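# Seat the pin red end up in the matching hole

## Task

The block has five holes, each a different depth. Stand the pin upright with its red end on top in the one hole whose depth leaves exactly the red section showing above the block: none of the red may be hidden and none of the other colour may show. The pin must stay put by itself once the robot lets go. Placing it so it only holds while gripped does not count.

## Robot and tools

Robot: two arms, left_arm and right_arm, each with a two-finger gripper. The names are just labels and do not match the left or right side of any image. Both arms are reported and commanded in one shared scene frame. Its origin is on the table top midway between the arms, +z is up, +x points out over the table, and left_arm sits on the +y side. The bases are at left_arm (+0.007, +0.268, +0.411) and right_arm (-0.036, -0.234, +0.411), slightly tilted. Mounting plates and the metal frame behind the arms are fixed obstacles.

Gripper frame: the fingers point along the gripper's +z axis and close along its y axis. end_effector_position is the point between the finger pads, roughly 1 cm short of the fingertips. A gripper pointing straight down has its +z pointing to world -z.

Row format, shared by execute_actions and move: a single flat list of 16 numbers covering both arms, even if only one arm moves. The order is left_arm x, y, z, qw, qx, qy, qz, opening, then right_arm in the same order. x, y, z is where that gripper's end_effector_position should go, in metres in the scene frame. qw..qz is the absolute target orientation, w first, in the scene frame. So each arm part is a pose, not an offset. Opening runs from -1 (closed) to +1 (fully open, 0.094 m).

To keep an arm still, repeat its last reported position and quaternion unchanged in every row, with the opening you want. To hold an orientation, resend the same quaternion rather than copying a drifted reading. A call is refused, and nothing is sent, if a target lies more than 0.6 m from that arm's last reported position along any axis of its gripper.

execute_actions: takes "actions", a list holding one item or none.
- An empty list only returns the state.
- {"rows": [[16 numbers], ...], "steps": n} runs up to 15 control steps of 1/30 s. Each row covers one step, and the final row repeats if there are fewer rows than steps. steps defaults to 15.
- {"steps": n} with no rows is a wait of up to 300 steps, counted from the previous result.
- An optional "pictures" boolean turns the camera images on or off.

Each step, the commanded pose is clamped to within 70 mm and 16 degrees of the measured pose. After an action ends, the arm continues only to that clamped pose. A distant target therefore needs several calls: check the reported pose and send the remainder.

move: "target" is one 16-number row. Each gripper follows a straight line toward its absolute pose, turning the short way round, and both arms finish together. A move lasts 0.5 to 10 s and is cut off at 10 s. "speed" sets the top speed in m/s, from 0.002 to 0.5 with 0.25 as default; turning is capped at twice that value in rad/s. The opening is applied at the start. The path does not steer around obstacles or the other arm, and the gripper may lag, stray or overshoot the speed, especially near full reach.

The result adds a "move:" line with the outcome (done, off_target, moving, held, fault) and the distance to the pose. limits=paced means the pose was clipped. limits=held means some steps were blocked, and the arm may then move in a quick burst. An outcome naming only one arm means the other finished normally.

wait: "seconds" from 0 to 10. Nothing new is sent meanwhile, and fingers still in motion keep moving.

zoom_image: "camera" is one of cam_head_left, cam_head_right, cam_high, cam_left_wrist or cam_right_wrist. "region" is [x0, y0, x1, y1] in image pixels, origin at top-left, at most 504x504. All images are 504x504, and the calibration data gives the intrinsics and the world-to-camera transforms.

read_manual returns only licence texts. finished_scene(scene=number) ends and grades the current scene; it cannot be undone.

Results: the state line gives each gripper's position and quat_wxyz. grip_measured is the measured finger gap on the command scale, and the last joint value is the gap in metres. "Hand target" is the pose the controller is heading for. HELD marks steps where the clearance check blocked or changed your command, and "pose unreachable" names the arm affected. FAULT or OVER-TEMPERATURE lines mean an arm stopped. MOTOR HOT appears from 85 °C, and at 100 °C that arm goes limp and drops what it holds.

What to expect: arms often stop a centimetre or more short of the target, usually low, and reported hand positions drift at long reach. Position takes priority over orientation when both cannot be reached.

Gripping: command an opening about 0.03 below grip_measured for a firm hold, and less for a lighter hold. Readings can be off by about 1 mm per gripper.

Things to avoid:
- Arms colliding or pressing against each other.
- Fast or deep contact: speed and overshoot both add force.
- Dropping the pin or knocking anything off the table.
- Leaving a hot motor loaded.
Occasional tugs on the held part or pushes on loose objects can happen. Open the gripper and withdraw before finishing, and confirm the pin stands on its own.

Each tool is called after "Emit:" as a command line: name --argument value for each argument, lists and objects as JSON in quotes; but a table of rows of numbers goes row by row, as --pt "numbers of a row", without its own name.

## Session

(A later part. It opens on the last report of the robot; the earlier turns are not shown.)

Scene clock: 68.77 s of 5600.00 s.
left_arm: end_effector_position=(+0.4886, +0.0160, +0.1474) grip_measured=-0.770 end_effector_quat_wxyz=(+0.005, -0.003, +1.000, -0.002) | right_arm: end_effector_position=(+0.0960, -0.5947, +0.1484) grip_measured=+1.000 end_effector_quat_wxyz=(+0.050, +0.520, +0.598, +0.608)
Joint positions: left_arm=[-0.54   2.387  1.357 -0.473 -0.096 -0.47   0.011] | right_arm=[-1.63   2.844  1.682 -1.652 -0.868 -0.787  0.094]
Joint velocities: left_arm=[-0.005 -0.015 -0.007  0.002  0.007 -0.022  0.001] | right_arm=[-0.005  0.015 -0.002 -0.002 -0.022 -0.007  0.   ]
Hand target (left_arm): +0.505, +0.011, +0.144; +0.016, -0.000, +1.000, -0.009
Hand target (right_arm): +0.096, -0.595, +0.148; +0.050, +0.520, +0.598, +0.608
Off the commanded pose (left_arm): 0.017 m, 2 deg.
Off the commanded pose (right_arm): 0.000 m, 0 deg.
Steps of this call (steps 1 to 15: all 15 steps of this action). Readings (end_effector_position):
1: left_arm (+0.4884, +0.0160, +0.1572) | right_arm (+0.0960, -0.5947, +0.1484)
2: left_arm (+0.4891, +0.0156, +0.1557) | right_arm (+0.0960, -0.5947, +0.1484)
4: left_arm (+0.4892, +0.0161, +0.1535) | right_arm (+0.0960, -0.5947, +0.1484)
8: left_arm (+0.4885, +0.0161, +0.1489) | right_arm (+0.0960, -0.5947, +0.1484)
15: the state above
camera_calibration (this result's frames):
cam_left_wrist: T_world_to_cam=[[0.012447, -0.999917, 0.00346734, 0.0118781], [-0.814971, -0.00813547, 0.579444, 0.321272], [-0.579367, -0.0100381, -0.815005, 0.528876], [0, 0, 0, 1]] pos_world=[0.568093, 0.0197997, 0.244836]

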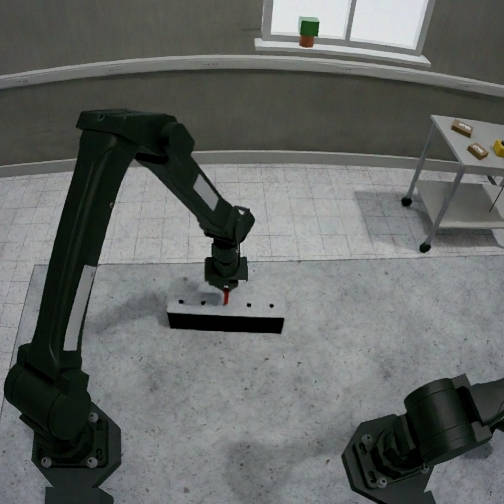

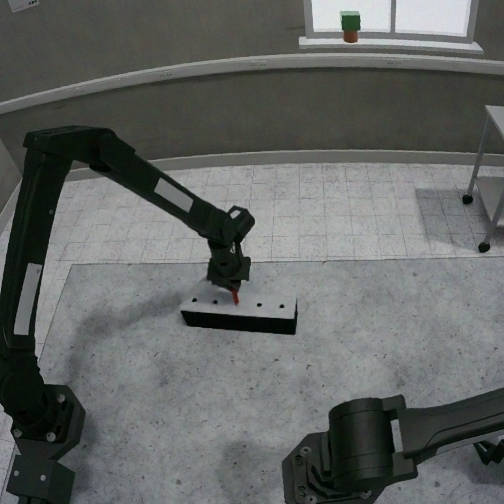

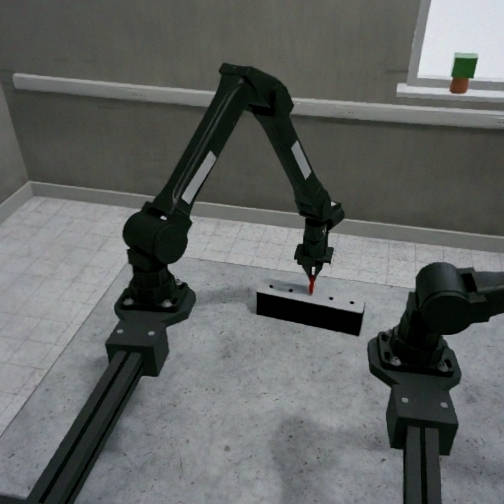

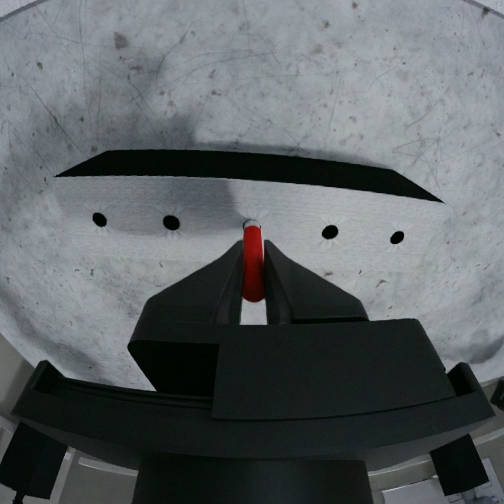

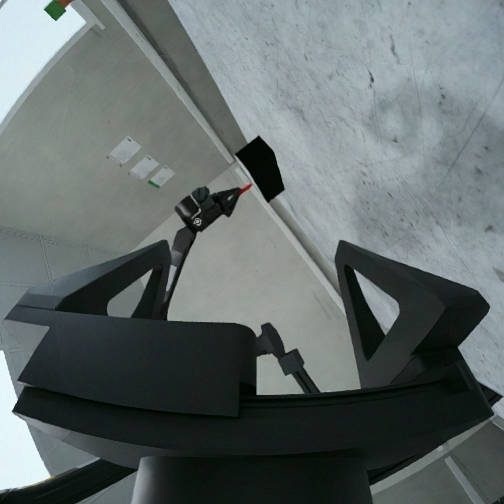

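The right hole should stop near z≈0.139.

Emit:
execute_actions --actions '[{"rows":[[0.5035,0.012,0.136,0.016,0,1,-0.0087,-0.82,0.096,-0.5947,0.1484,0.05,0.52,0.598,0.608,1]]}]' --pictures false

Emit:
execute_actions --actions '[{"rows":[[0.503,0.012,0.126,0.016,0,1,-0.0087,-0.82,0.096,-0.5947,0.1484,0.05,0.52,0.598,0.608,1]]}]'

Emit:
zoom_image --camera "cam_left_wrist" --region '[200,150,310,260]'

Scene clock: 72.30 s of 5600.00 s.
left_arm: end_effector_position=(+0.4884, +0.0161, +0.1402) grip_measured=-0.770 end_effector_quat_wxyz=(+0.006, -0.003, +1.000, -0.003) | right_arm: end_effector_position=(+0.0960, -0.5947, +0.1484) grip_measured=+1.000 end_effector_quat_wxyz=(+0.050, +0.520, +0.598, +0.608)
Joint positions: left_arm=[-0.539  2.402  1.361 -0.458 -0.095 -0.468  0.011] | right_arm=[-1.63   2.844  1.682 -1.652 -0.868 -0.787  0.094]
Joint velocities: left_arm=[-0.015 -0.005 -0.002 -0.002 -0.081 -0.095 -0.001] | right_arm=[-0.005  0.005 -0.002 -0.007 -0.037  0.037  0.   ]
Hand target (left_arm): +0.503, +0.012, +0.136; +0.016, +0.000, +1.000, -0.009
Hand target (right_arm): +0.096, -0.595, +0.148; +0.050, +0.520, +0.598, +0.608
Off the commanded pose (left_arm): 0.016 m, 1 deg.
Off the commanded pose (right_arm): 0.000 m, 0 deg.
Steps of this call (steps 1 to 90: nothing new was sent; then 0.03 s passed at rest; steps 91 to 105: all 15 steps of this action). Readings (end_effector_position):
91: left_arm (+0.4887, +0.0160, +0.1470) | right_arm (+0.0960, -0.5947, +0.1484)
92: left_arm (+0.4889, +0.0160, +0.1468) | right_arm (+0.0960, -0.5947, +0.1484)
94: left_arm (+0.4890, +0.0163, +0.1458) | right_arm (+0.0960, -0.5947, +0.1484)
98: left_arm (+0.4878, +0.0164, +0.1418) | right_arm (+0.0960, -0.5947, +0.1484)
105: the state above

Scene clock: 72.80 s of 5600.00 s.
left_arm: end_effector_position=(+0.4887, +0.0165, +0.1318) grip_measured=-0.770 end_effector_quat_wxyz=(+0.006, -0.003, +1.000, -0.003) | right_arm: end_effector_position=(+0.0960, -0.5947, +0.1484) grip_measured=+1.000 end_effector_quat_wxyz=(+0.050, +0.520, +0.598, +0.608)
Joint positions: left_arm=[-0.536  2.422  1.37  -0.447 -0.095 -0.466  0.011] | right_arm=[-1.63   2.844  1.682 -1.652 -0.868 -0.787  0.094]
Joint velocities: left_arm=[-0.024 -0.015 -0.002  0.002  0.066  0.007 -0.001] | right_arm=[ 0.005 -0.005 -0.017  0.002  0.007 -0.007  0.   ]
Hand target (left_arm): +0.503, +0.013, +0.126; +0.016, -0.000, +1.000, -0.009
Hand target (right_arm): +0.096, -0.595, +0.148; +0.050, +0.520, +0.598, +0.608
Off the commanded pose (left_arm): 0.016 m, 1 deg.
Off the commanded pose (right_arm): 0.000 m, 0 deg.
Steps of this call (steps 1 to 15: all 15 steps of this action). Readings (end_effector_position):
1: left_arm (+0.4885, +0.0161, +0.1397) | right_arm (+0.0960, -0.5947, +0.1484)
2: left_arm (+0.4890, +0.0163, +0.1393) | right_arm (+0.0960, -0.5947, +0.1484)
4: left_arm (+0.4891, +0.0164, +0.1371) | right_arm (+0.0960, -0.5947, +0.1484)
8: left_arm (+0.4882, +0.0163, +0.1317) | right_arm (+0.0960, -0.5947, +0.1484)
15: the state above
camera_calibration (this result's frames):
cam_left_wrist: T_world_to_cam=[[0.013147, -0.999899, 0.00548583, 0.0118234], [-0.816614, -0.0075707, 0.577134, 0.33153], [-0.577034, -0.0120674, -0.816631, 0.515349], [0, 0, 0, 1]] pos_world=[0.567951, 0.020551, 0.229448]

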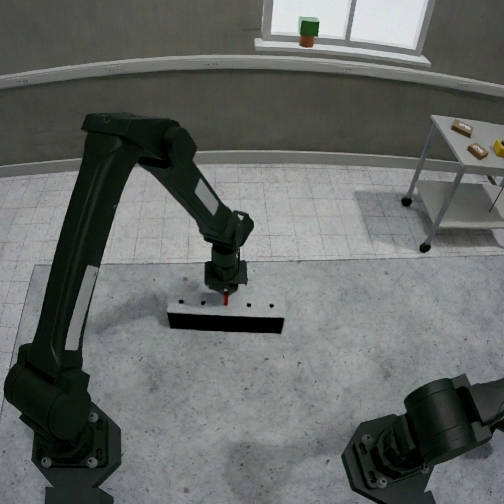

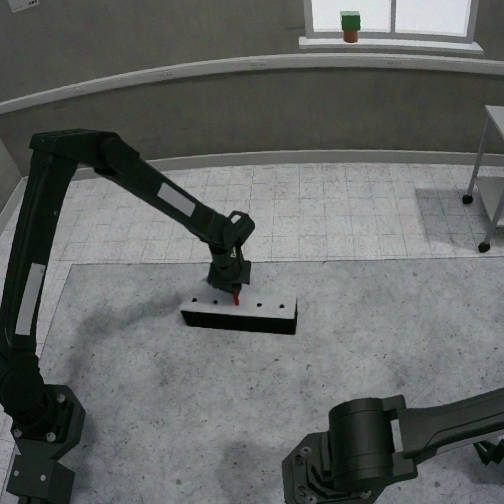

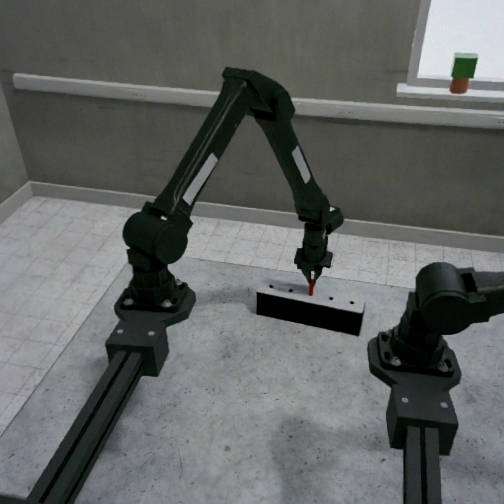

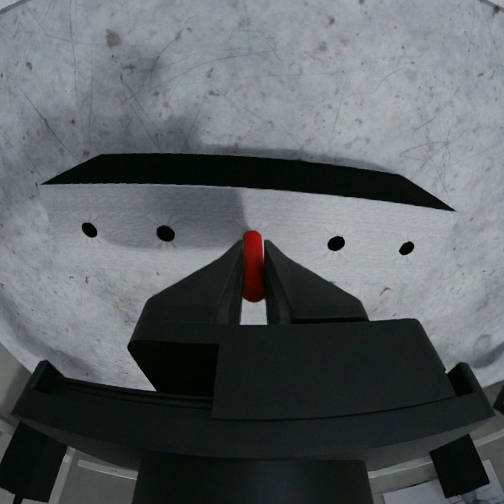

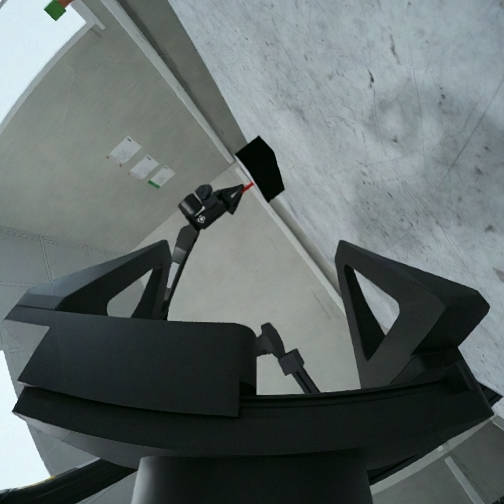

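Region (200, 150, 310, 260) of cam_left_wrist's 504x504 image, scaled by 4.582, with more detail than that image has.

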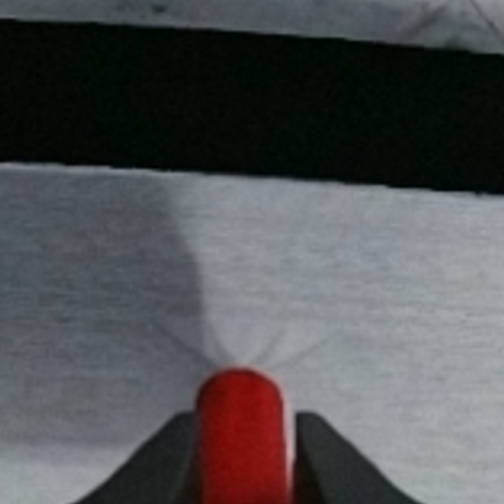

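Emit:
move --target '[0.478,0.02,0.225,-0.004,0,1,0.002,-0.82,0.096,-0.5947,0.1484,0.05,0.52,0.598,0.608,1]' --speed 0.08

Emit:
move --target '[0.465,0.067,0.23,0,0,1,0,-0.82,0.096,-0.5947,0.1484,0.05,0.52,0.598,0.608,1]' --speed 0.15

Emit:
move --target '[0.508,0.073,0.195,0.017,0,1,-0.007,-0.82,0.096,-0.5947,0.1484,0.05,0.52,0.598,0.608,1]' --speed 0.06

Emit:
zoom_image --camera "cam_left_wrist" --region '[200,150,310,260]'

Scene clock: 80.90 s of 5600.00 s.
left_arm: end_effector_position=(+0.4773, +0.0236, +0.2124) grip_measured=-0.770 end_effector_quat_wxyz=(-0.010, +0.004, +1.000, +0.004) | right_arm: end_effector_position=(+0.0960, -0.5947, +0.1484) grip_measured=+1.000 end_effector_quat_wxyz=(+0.050, +0.520, +0.598, +0.608)
Joint positions: left_arm=[-0.548  2.234  1.287 -0.588 -0.095 -0.466  0.011] | right_arm=[-1.63   2.844  1.682 -1.652 -0.868 -0.787  0.094]
Joint velocities: left_arm=[-0.015 -0.005 -0.002 -0.017  0.007  0.051 -0.001] | right_arm=[ 0.005 -0.005 -0.002  0.002  0.022 -0.037  0.   ]
Hand target (left_arm): +0.478, +0.020, +0.224; -0.004, +0.000, +1.000, +0.002
Hand target (right_arm): +0.096, -0.595, +0.148; +0.050, +0.520, +0.598, +0.608
Off the commanded pose (left_arm): 0.013 m, 1 deg.
Off the commanded pose (right_arm): 0.000 m, 0 deg.
After step 90, 3.50 s passed at rest.
move: off_target (left_arm)
camera_calibration (this result's frames):
cam_left_wrist: T_world_to_cam=[[-0.00209378, -0.999955, -0.00929632, 0.0289786], [-0.798214, -0.00392863, 0.602361, 0.261545], [-0.60237, 0.00868167, -0.79817, 0.582352], [0, 0, 0, 1]] pos_world=[0.559621, 0.024949, 0.307541]

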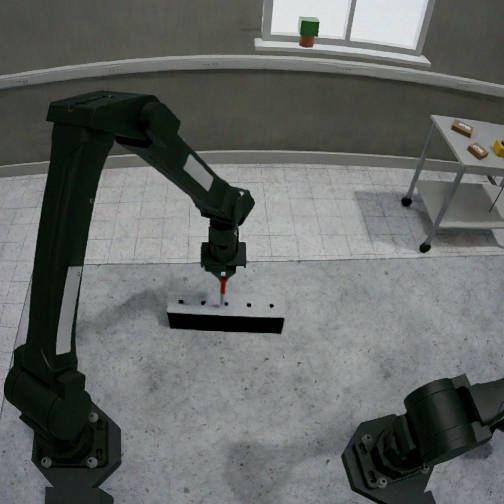

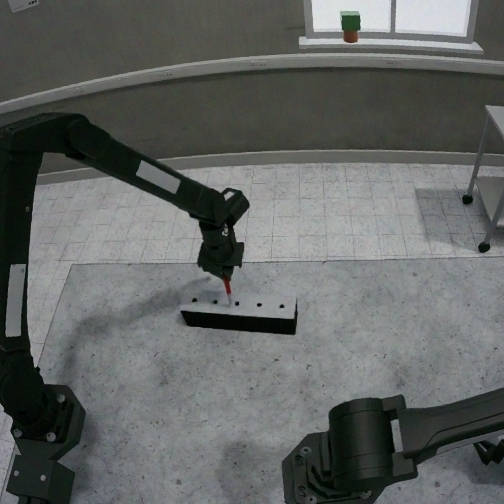

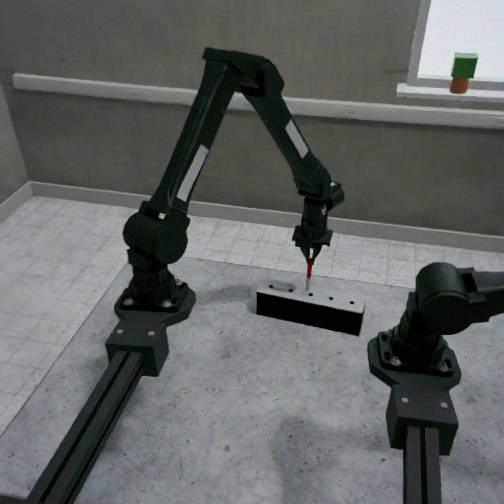

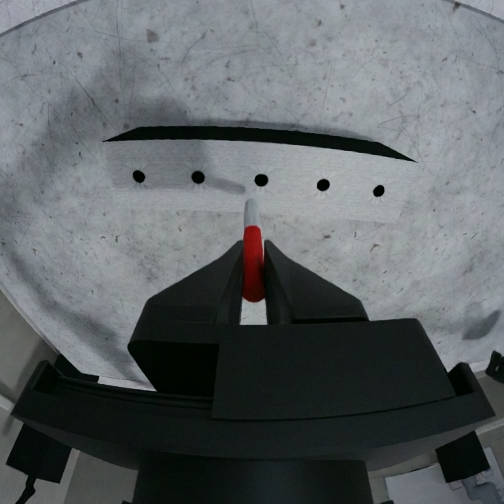

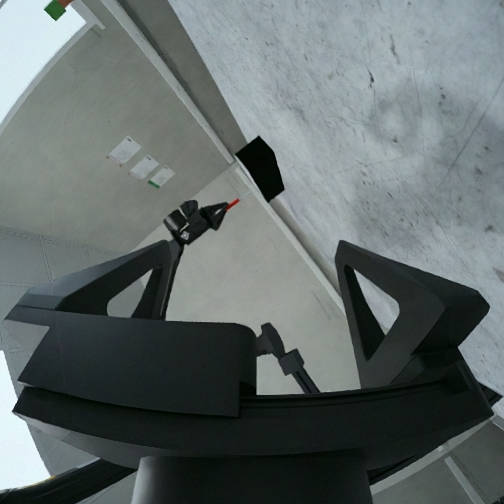

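Scene clock: 81.80 s of 5600.00 s.
left_arm: end_effector_position=(+0.4580, +0.0701, +0.2199) grip_measured=-0.770 end_effector_quat_wxyz=(-0.012, -0.008, +1.000, +0.006) | right_arm: end_effector_position=(+0.0960, -0.5947, +0.1484) grip_measured=+1.000 end_effector_quat_wxyz=(+0.050, +0.520, +0.598, +0.608)
Joint positions: left_arm=[-0.485  2.161  1.159 -0.534 -0.094 -0.429  0.011] | right_arm=[-1.63   2.844  1.682 -1.652 -0.868 -0.787  0.094]
Joint velocities: left_arm=[-0.005 -0.005 -0.002 -0.007 -0.022 -0.022 -0.   ] | right_arm=[-0.015 -0.015 -0.007 -0.007 -0.007 -0.037  0.   ]
Hand target (left_arm): +0.464, +0.066, +0.230; -0.000, -0.000, +1.000, -0.000
Hand target (right_arm): +0.096, -0.595, +0.148; +0.050, +0.520, +0.598, +0.608
Off the commanded pose (left_arm): 0.013 m, 2 deg.
Off the commanded pose (right_arm): 0.000 m, 0 deg.
move: off_target (left_arm)
camera_calibration (this result's frames):
cam_left_wrist: T_world_to_cam=[[0.0229561, -0.999632, -0.0144661, 0.0652018], [-0.794797, -0.0270258, 0.606273, 0.240939], [-0.606441, -0.00242005, -0.795125, 0.578216], [0, 0, 0, 1]] pos_world=[0.540655, 0.0730887, 0.314622]

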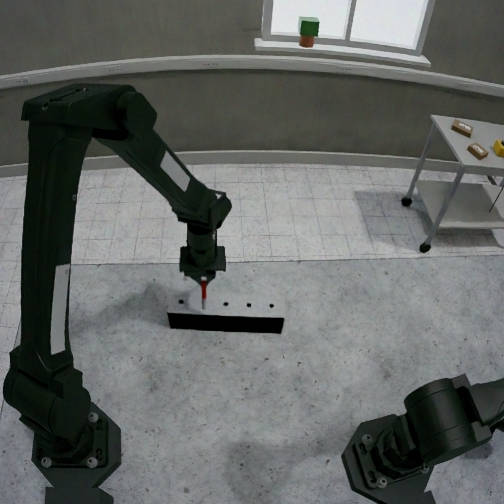

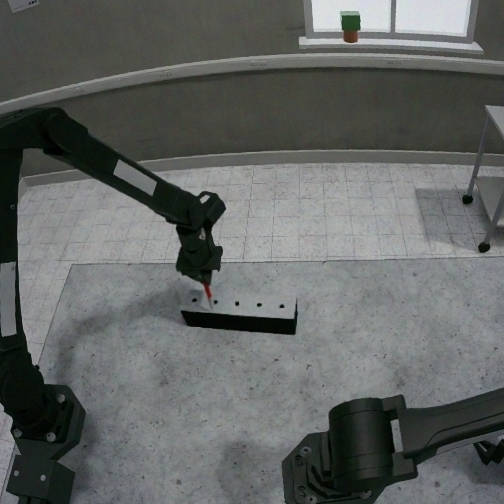

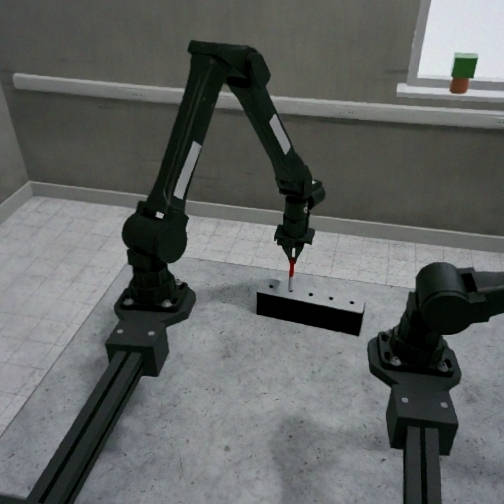

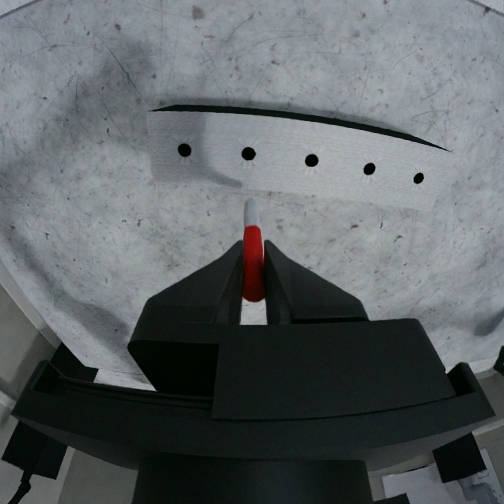

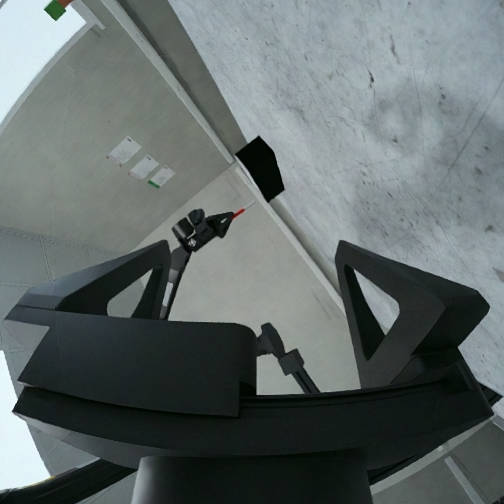

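Scene clock: 83.07 s of 5600.00 s.
left_arm: end_effector_position=(+0.4913, +0.0776, +0.1977) grip_measured=-0.770 end_effector_quat_wxyz=(+0.006, -0.005, +1.000, -0.002) | right_arm: end_effector_position=(+0.0960, -0.5947, +0.1484) grip_measured=+1.000 end_effector_quat_wxyz=(+0.050, +0.520, +0.598, +0.608)
Joint positions: left_arm=[-0.442  2.23   1.23  -0.492 -0.09  -0.375  0.011] | right_arm=[-1.63   2.844  1.682 -1.652 -0.868 -0.787  0.094]
Joint velocities: left_arm=[-0.005  0.005  0.002 -0.002  0.022  0.022 -0.001] | right_arm=[-0.015 -0.005 -0.002  0.007 -0.051  0.007  0.   ]
Hand target (left_arm): +0.507, +0.074, +0.195; +0.017, -0.000, +1.000, -0.007
Hand target (right_arm): +0.096, -0.595, +0.148; +0.050, +0.520, +0.598, +0.608
Off the commanded pose (left_arm): 0.018 m, 1 deg.
Off the commanded pose (right_arm): 0.000 m, 0 deg.
move: off_target (left_arm)
camera_calibration (this result's frames):
cam_left_wrist: T_world_to_cam=[[0.0154693, -0.999877, 0.00260313, 0.0719601], [-0.816386, -0.0111273, 0.577399, 0.296125], [-0.577299, -0.0110571, -0.816458, 0.571369], [0, 0, 0, 1]] pos_world=[0.57049, 0.081564, 0.295329]

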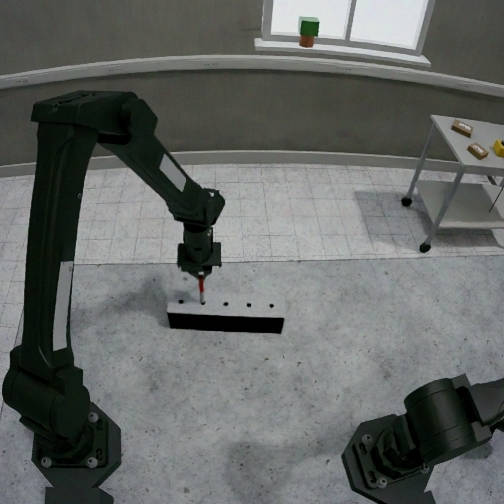

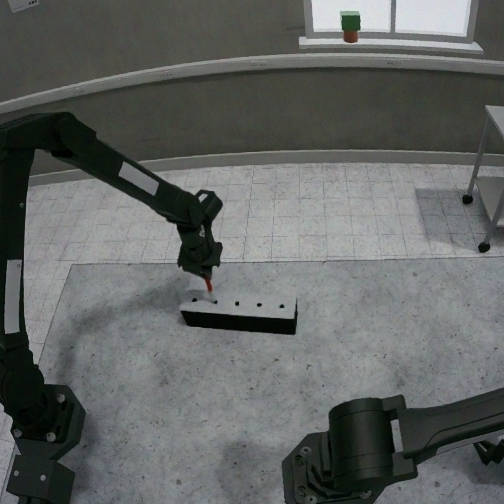

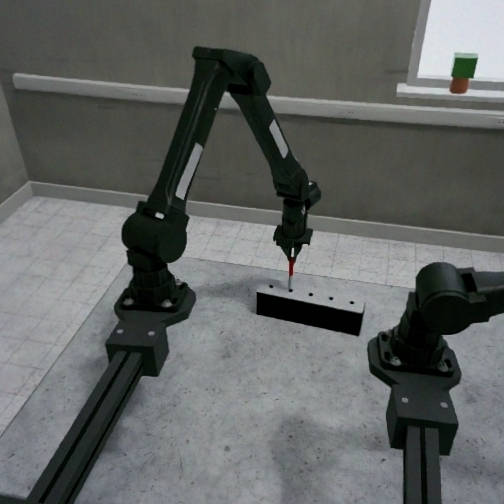

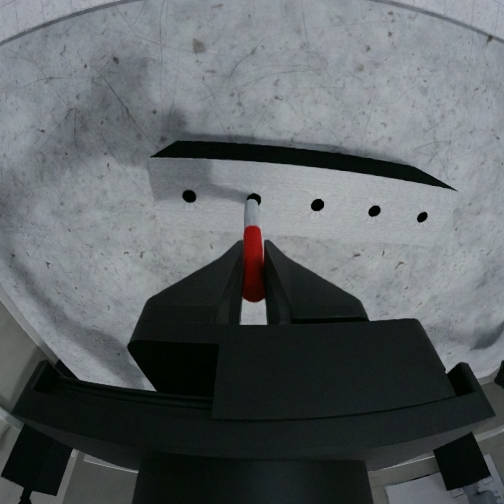

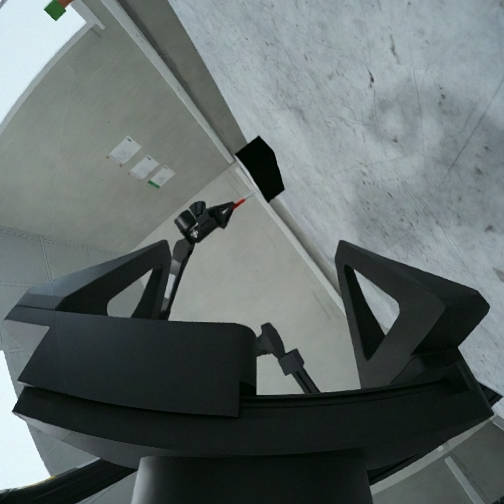

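Region (200, 150, 310, 260) of cam_left_wrist's 504x504 image, scaled by 4.582, with more detail than that image has.

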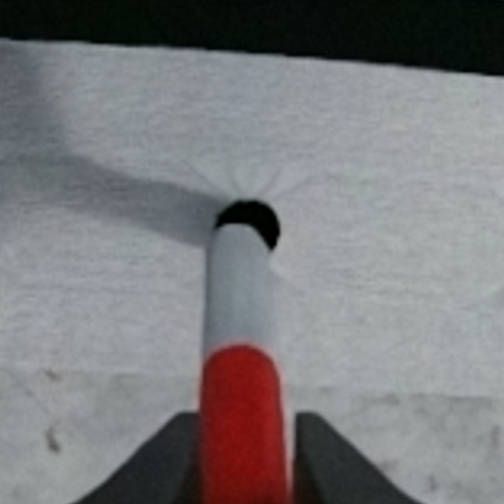

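Emit:
execute_actions --actions '[{"rows":[[0.507,0.0703,0.187,0.017,0,1,-0.007,-0.82,0.096,-0.5947,0.1484,0.05,0.52,0.598,0.608,1]]}]'

Emit:
zoom_image --camera "cam_left_wrist" --region '[200,150,310,260]'

Scene clock: 87.47 s of 5600.00 s.
left_arm: end_effector_position=(+0.4911, +0.0768, +0.1887) grip_measured=-0.770 end_effector_quat_wxyz=(+0.005, -0.004, +1.000, -0.001) | right_arm: end_effector_position=(+0.0960, -0.5947, +0.1484) grip_measured=+1.000 end_effector_quat_wxyz=(+0.050, +0.520, +0.598, +0.608)
Joint positions: left_arm=[-0.442  2.252  1.239 -0.481 -0.09  -0.373  0.011] | right_arm=[-1.63   2.844  1.682 -1.652 -0.868 -0.787  0.094]
Joint velocities: left_arm=[-0.005 -0.005  0.012 -0.007 -0.095 -0.022  0.001] | right_arm=[-0.024 -0.024  0.007  0.017  0.022 -0.022  0.   ]
Hand target (left_arm): +0.507, +0.071, +0.187; +0.017, +0.000, +1.000, -0.007
Hand target (right_arm): +0.096, -0.595, +0.148; +0.050, +0.520, +0.598, +0.608
Off the commanded pose (left_arm): 0.017 m, 2 deg.
Off the commanded pose (right_arm): 0.000 m, 0 deg.
Steps of this call (steps 1 to 90: nothing new was sent; then 0.90 s passed at rest; steps 91 to 105: all 15 steps of this action). Readings (end_effector_position):
91: left_arm (+0.4911, +0.0776, +0.1971) | right_arm (+0.0960, -0.5947, +0.1484)
92: left_arm (+0.4919, +0.0773, +0.1965) | right_arm (+0.0960, -0.5947, +0.1484)
94: left_arm (+0.4929, +0.0766, +0.1940) | right_arm (+0.0960, -0.5947, +0.1484)
98: left_arm (+0.4908, +0.0770, +0.1891) | right_arm (+0.0960, -0.5947, +0.1484)
105: the state above
camera_calibration (this result's frames):
cam_left_wrist: T_world_to_cam=[[0.0137099, -0.999905, 0.00159817, 0.0722565], [-0.814972, -0.0102482, 0.57941, 0.299987], [-0.579338, -0.00924613, -0.815035, 0.564519], [0, 0, 0, 1]] pos_world=[0.570538, 0.0805436, 0.286172]

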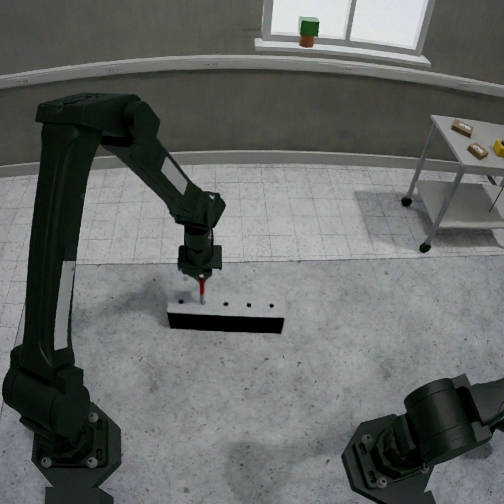

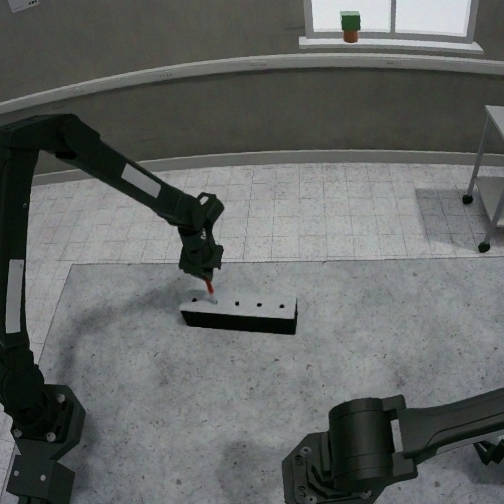

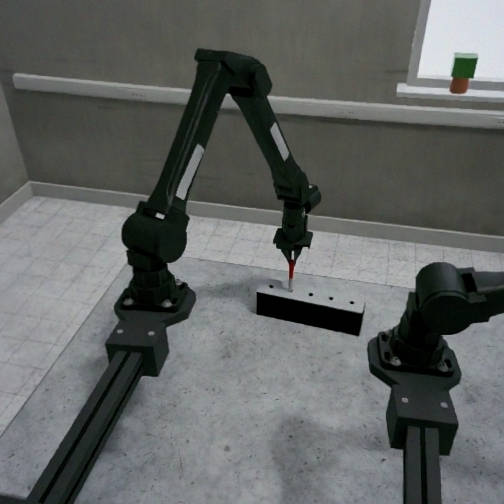

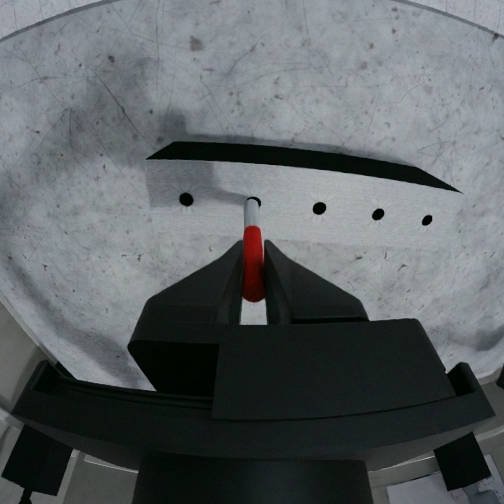

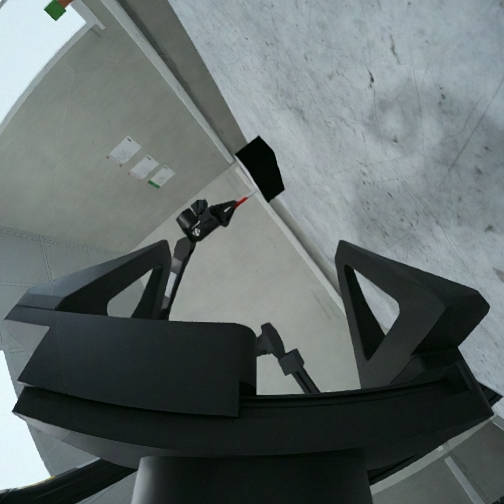

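Region (200, 150, 310, 260) of cam_left_wrist's 504x504 image, scaled by 4.582, with more detail than that image has.

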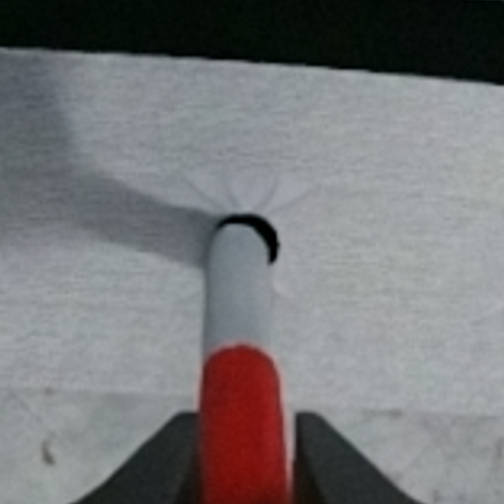

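Emit:
execute_actions --actions '[{"rows":[[0.5055,0.0655,0.187,0.017,0,1,-0.007,-0.82,0.096,-0.5947,0.1484,0.05,0.52,0.598,0.608,1]]}]' --pictures false

Emit:
execute_actions --actions '[{"rows":[[0.5068,0.068,0.177,0.017,0,1,-0.007,-0.82,0.096,-0.5947,0.1484,0.05,0.52,0.598,0.608,1]]}]'

Emit:
zoom_image --camera "cam_left_wrist" --region '[200,150,310,260]'

Scene clock: 91.00 s of 5600.00 s.
left_arm: end_effector_position=(+0.4911, +0.0768, +0.1887) grip_measured=-0.770 end_effector_quat_wxyz=(+0.005, -0.004, +1.000, -0.001) | right_arm: end_effector_position=(+0.0960, -0.5947, +0.1484) grip_measured=+1.000 end_effector_quat_wxyz=(+0.050, +0.520, +0.598, +0.608)
Joint positions: left_arm=[-0.442  2.252  1.239 -0.481 -0.09  -0.373  0.011] | right_arm=[-1.63   2.844  1.682 -1.652 -0.868 -0.787  0.094]
Joint velocities: left_arm=[ 0.005 -0.005 -0.007  0.017 -0.007 -0.037 -0.   ] | right_arm=[-0.005 -0.005 -0.022 -0.012  0.022 -0.051  0.   ]
Hand target (left_arm): +0.505, +0.066, +0.187; +0.017, -0.000, +1.000, -0.007
Hand target (right_arm): +0.096, -0.595, +0.148; +0.050, +0.520, +0.598, +0.608
Off the commanded pose (left_arm): 0.018 m, 2 deg.
Off the commanded pose (right_arm): 0.000 m, 0 deg.
Steps of this call (steps 1 to 90: nothing new was sent; then 0.03 s passed at rest; steps 91 to 105: all 15 steps of this action). Readings (end_effector_position):
91: left_arm (+0.4911, +0.0768, +0.1887) | right_arm (+0.0960, -0.5947, +0.1484)
92: left_arm (+0.4911, +0.0768, +0.1887) | right_arm (+0.0960, -0.5947, +0.1484)
94: left_arm (+0.4911, +0.0768, +0.1887) | right_arm (+0.0960, -0.5947, +0.1484)
98: left_arm (+0.4911, +0.0768, +0.1887) | right_arm (+0.0960, -0.5947, +0.1484)
105: the state above

Scene clock: 91.50 s of 5600.00 s.
left_arm: end_effector_position=(+0.4907, +0.0759, +0.1782) grip_measured=-0.770 end_effector_quat_wxyz=(+0.004, -0.004, +1.000, -0.001) | right_arm: end_effector_position=(+0.0960, -0.5947, +0.1484) grip_measured=+1.000 end_effector_quat_wxyz=(+0.050, +0.520, +0.598, +0.608)
Joint positions: left_arm=[-0.442  2.277  1.248 -0.466 -0.09  -0.373  0.011] | right_arm=[-1.63   2.844  1.682 -1.652 -0.868 -0.787  0.094]
Joint velocities: left_arm=[ 0.015 -0.005 -0.007 -0.007  0.022 -0.022 -0.   ] | right_arm=[-0.005 -0.005 -0.037  0.012 -0.037 -0.037  0.   ]
Hand target (left_arm): +0.506, +0.069, +0.177; +0.017, +0.000, +1.000, -0.007
Hand target (right_arm): +0.096, -0.595, +0.148; +0.050, +0.520, +0.598, +0.608
Off the commanded pose (left_arm): 0.018 m, 2 deg.
Off the commanded pose (right_arm): 0.000 m, 0 deg.
Steps of this call (steps 1 to 15: all 15 steps of this action). Readings (end_effector_position):
1: left_arm (+0.4910, +0.0768, +0.1882) | right_arm (+0.0960, -0.5947, +0.1484)
2: left_arm (+0.4921, +0.0764, +0.1881) | right_arm (+0.0960, -0.5947, +0.1484)
4: left_arm (+0.4947, +0.0752, +0.1867) | right_arm (+0.0960, -0.5947, +0.1484)
8: left_arm (+0.4916, +0.0758, +0.1808) | right_arm (+0.0960, -0.5947, +0.1484)
15: the state above
camera_calibration (this result's frames):
cam_left_wrist: T_world_to_cam=[[0.0136395, -0.999906, 0.00167064, 0.0713455], [-0.814482, -0.0101409, 0.5801, 0.305419], [-0.580028, -0.00927296, -0.814544, 0.556019], [0, 0, 0, 1]] pos_world=[0.570292, 0.079592, 0.275609]

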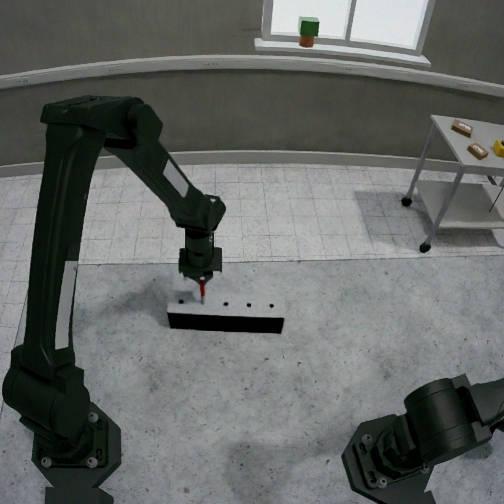

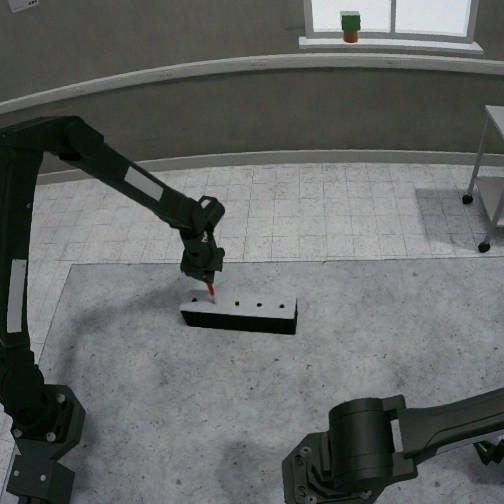

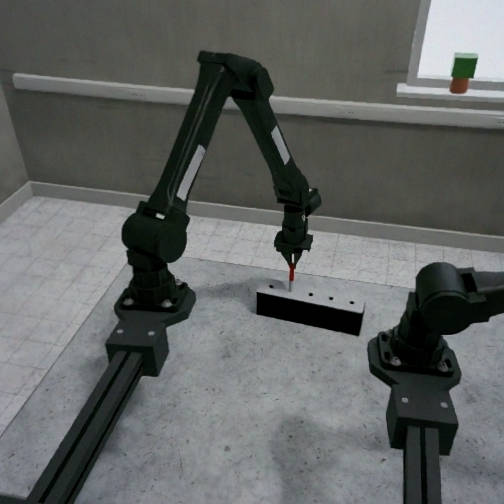

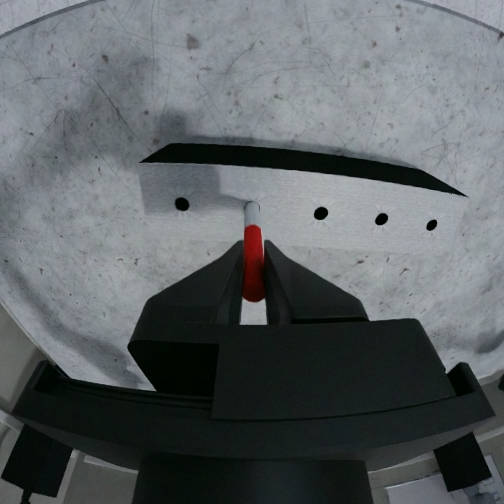

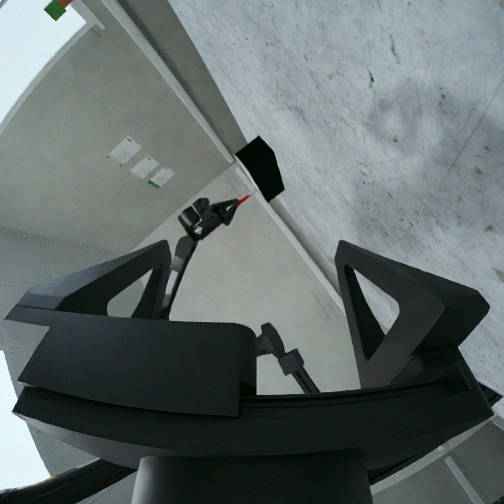

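Region (200, 150, 310, 260) of cam_left_wrist's 504x504 image, scaled by 4.582, with more detail than that image has.

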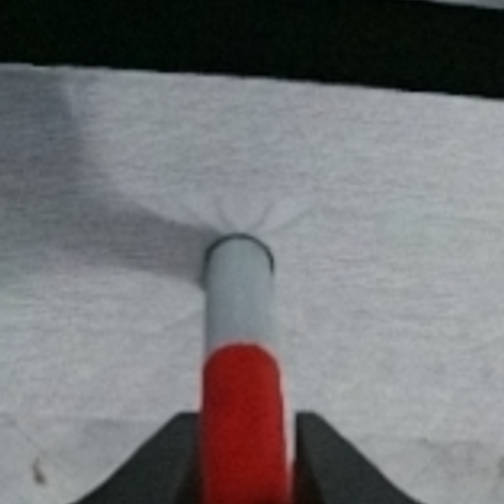

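Emit:
execute_actions --actions '[{"rows":[[0.5075,0.072,0.167,0.017,0,1,-0.007,-0.82,0.096,-0.5947,0.1484,0.05,0.52,0.598,0.608,1]],"steps":10}]' --pictures false

Emit:
execute_actions --actions '[{"rows":[[0.507,0.072,0.157,0.017,0,1,-0.007,-0.82,0.096,-0.5947,0.1484,0.05,0.52,0.598,0.608,1]],"steps":10}]' --pictures false

Emit:
execute_actions --actions '[{"rows":[[0.506,0.072,0.147,0.017,0,1,-0.007,-0.82,0.096,-0.5947,0.1484,0.05,0.52,0.598,0.608,1]],"steps":10}]' --pictures false

Emit:
execute_actions --actions '[{"rows":[[0.505,0.0725,0.137,0.017,0,1,-0.007,-0.82,0.096,-0.5947,0.1484,0.05,0.52,0.598,0.608,1]]}]' --pictures false

Scene clock: 103.63 s of 5600.00 s.
left_arm: end_effector_position=(+0.4904, +0.0756, +0.1696) grip_measured=-0.770 end_effector_quat_wxyz=(+0.005, -0.003, +1.000, -0.002) | right_arm: end_effector_position=(+0.0960, -0.5947, +0.1484) grip_measured=+1.000 end_effector_quat_wxyz=(+0.050, +0.520, +0.598, +0.608)
Joint positions: left_arm=[-0.441  2.296  1.252 -0.449 -0.09  -0.371  0.011] | right_arm=[-1.63   2.844  1.682 -1.652 -0.868 -0.787  0.094]
Joint velocities: left_arm=[-0.005 -0.015 -0.002  0.017 -0.066  0.037 -0.001] | right_arm=[ 0.005 -0.005  0.012 -0.012 -0.007 -0.037  0.   ]
Hand target (left_arm): +0.507, +0.073, +0.168; +0.017, -0.000, +1.000, -0.007
Hand target (right_arm): +0.096, -0.595, +0.148; +0.050, +0.520, +0.598, +0.608
Off the commanded pose (left_arm): 0.018 m, 2 deg.
Off the commanded pose (right_arm): 0.000 m, 0 deg.
Steps of this call (steps 1 to 90: nothing new was sent; then 8.80 s passed at rest; steps 91 to 100: all 10 steps of this action). Readings (end_effector_position):
91: left_arm (+0.4913, +0.0757, +0.1779) | right_arm (+0.0960, -0.5947, +0.1484)
92: left_arm (+0.4923, +0.0752, +0.1774) | right_arm (+0.0960, -0.5947, +0.1484)
94: left_arm (+0.4927, +0.0750, +0.1749) | right_arm (+0.0960, -0.5947, +0.1484)
98: left_arm (+0.4902, +0.0755, +0.1699) | right_arm (+0.0960, -0.5947, +0.1484)
100: the state above

Scene clock: 103.97 s of 5600.00 s.
left_arm: end_effector_position=(+0.4906, +0.0757, +0.1598) grip_measured=-0.770 end_effector_quat_wxyz=(+0.006, -0.004, +1.000, -0.002) | right_arm: end_effector_position=(+0.0960, -0.5947, +0.1484) grip_measured=+1.000 end_effector_quat_wxyz=(+0.050, +0.520, +0.598, +0.608)
Joint positions: left_arm=[-0.439  2.319  1.261 -0.433 -0.09  -0.37   0.011] | right_arm=[-1.63   2.844  1.682 -1.652 -0.868 -0.787  0.094]
Joint velocities: left_arm=[-0.015 -0.005  0.012  0.002 -0.022  0.037  0.001] | right_arm=[ 0.005 -0.005 -0.002  0.002 -0.007 -0.066  0.   ]
Hand target (left_arm): +0.506, +0.072, +0.157; +0.017, +0.000, +1.000, -0.007
Hand target (right_arm): +0.096, -0.595, +0.148; +0.050, +0.520, +0.598, +0.608
Off the commanded pose (left_arm): 0.017 m, 1 deg.
Off the commanded pose (right_arm): 0.000 m, 0 deg.
Steps of this call (steps 1 to 10: all 10 steps of this action). Readings (end_effector_position):
1: left_arm (+0.4907, +0.0755, +0.1691) | right_arm (+0.0960, -0.5947, +0.1484)
2: left_arm (+0.4922, +0.0750, +0.1685) | right_arm (+0.0960, -0.5947, +0.1484)
4: left_arm (+0.4927, +0.0750, +0.1657) | right_arm (+0.0960, -0.5947, +0.1484)
8: left_arm (+0.4902, +0.0759, +0.1602) | right_arm (+0.0960, -0.5947, +0.1484)
10: the state above

Scene clock: 104.30 s of 5600.00 s.
left_arm: end_effector_position=(+0.4910, +0.0756, +0.1512) grip_measured=-0.770 end_effector_quat_wxyz=(+0.007, -0.004, +1.000, -0.002) | right_arm: end_effector_position=(+0.0960, -0.5947, +0.1484) grip_measured=+1.000 end_effector_quat_wxyz=(+0.050, +0.520, +0.598, +0.608)
Joint positions: left_arm=[-0.438  2.34   1.269 -0.419 -0.09  -0.368  0.011] | right_arm=[-1.63   2.844  1.682 -1.652 -0.868 -0.787  0.094]
Joint velocities: left_arm=[-0.005  0.015  0.022 -0.017  0.051  0.007 -0.   ] | right_arm=[-0.005 -0.005 -0.002  0.007  0.007  0.007  0.   ]
Hand target (left_arm): +0.506, +0.072, +0.147; +0.017, +0.000, +1.000, -0.007
Hand target (right_arm): +0.096, -0.595, +0.148; +0.050, +0.520, +0.598, +0.608
Off the commanded pose (left_arm): 0.016 m, 1 deg.
Off the commanded pose (right_arm): 0.000 m, 0 deg.
Steps of this call (steps 1 to 10: all 10 steps of this action). Readings (end_effector_position):
1: left_arm (+0.4912, +0.0755, +0.1595) | right_arm (+0.0960, -0.5947, +0.1484)
2: left_arm (+0.4924, +0.0752, +0.1589) | right_arm (+0.0960, -0.5947, +0.1484)
4: left_arm (+0.4924, +0.0755, +0.1575) | right_arm (+0.0960, -0.5947, +0.1484)
8: left_arm (+0.4910, +0.0757, +0.1523) | right_arm (+0.0960, -0.5947, +0.1484)
10: the state above

Scene clock: 104.80 s of 5600.00 s.
left_arm: end_effector_position=(+0.4922, +0.0759, +0.1462) grip_measured=-0.770 end_effector_quat_wxyz=(+0.008, -0.004, +1.000, -0.003) | right_arm: end_effector_position=(+0.0960, -0.5947, +0.1484) grip_measured=+1.000 end_effector_quat_wxyz=(+0.050, +0.520, +0.598, +0.608)
Joint positions: left_arm=[-0.436  2.351  1.274 -0.409 -0.09  -0.366  0.011] | right_arm=[-1.63   2.844  1.682 -1.652 -0.868 -0.787  0.094]
Joint velocities: left_arm=[-0.005 -0.015 -0.017  0.002 -0.081 -0.066 -0.001] | right_arm=[-0.015 -0.005 -0.002 -0.002 -0.037 -0.037  0.   ]
Hand target (left_arm): +0.505, +0.073, +0.137; +0.017, -0.000, +1.000, -0.007
Hand target (right_arm): +0.096, -0.595, +0.148; +0.050, +0.520, +0.598, +0.608
Off the commanded pose (left_arm): 0.016 m, 1 deg.
Off the commanded pose (right_arm): 0.000 m, 0 deg.
Steps of this call (steps 1 to 15: all 15 steps of this action). Readings (end_effector_position):
1: left_arm (+0.4916, +0.0756, +0.1507) | right_arm (+0.0960, -0.5947, +0.1484)
2: left_arm (+0.4921, +0.0754, +0.1500) | right_arm (+0.0960, -0.5947, +0.1484)
4: left_arm (+0.4920, +0.0758, +0.1478) | right_arm (+0.0960, -0.5947, +0.1484)
8: left_arm (+0.4922, +0.0759, +0.1462) | right_arm (+0.0960, -0.5947, +0.1484)
15: the state above


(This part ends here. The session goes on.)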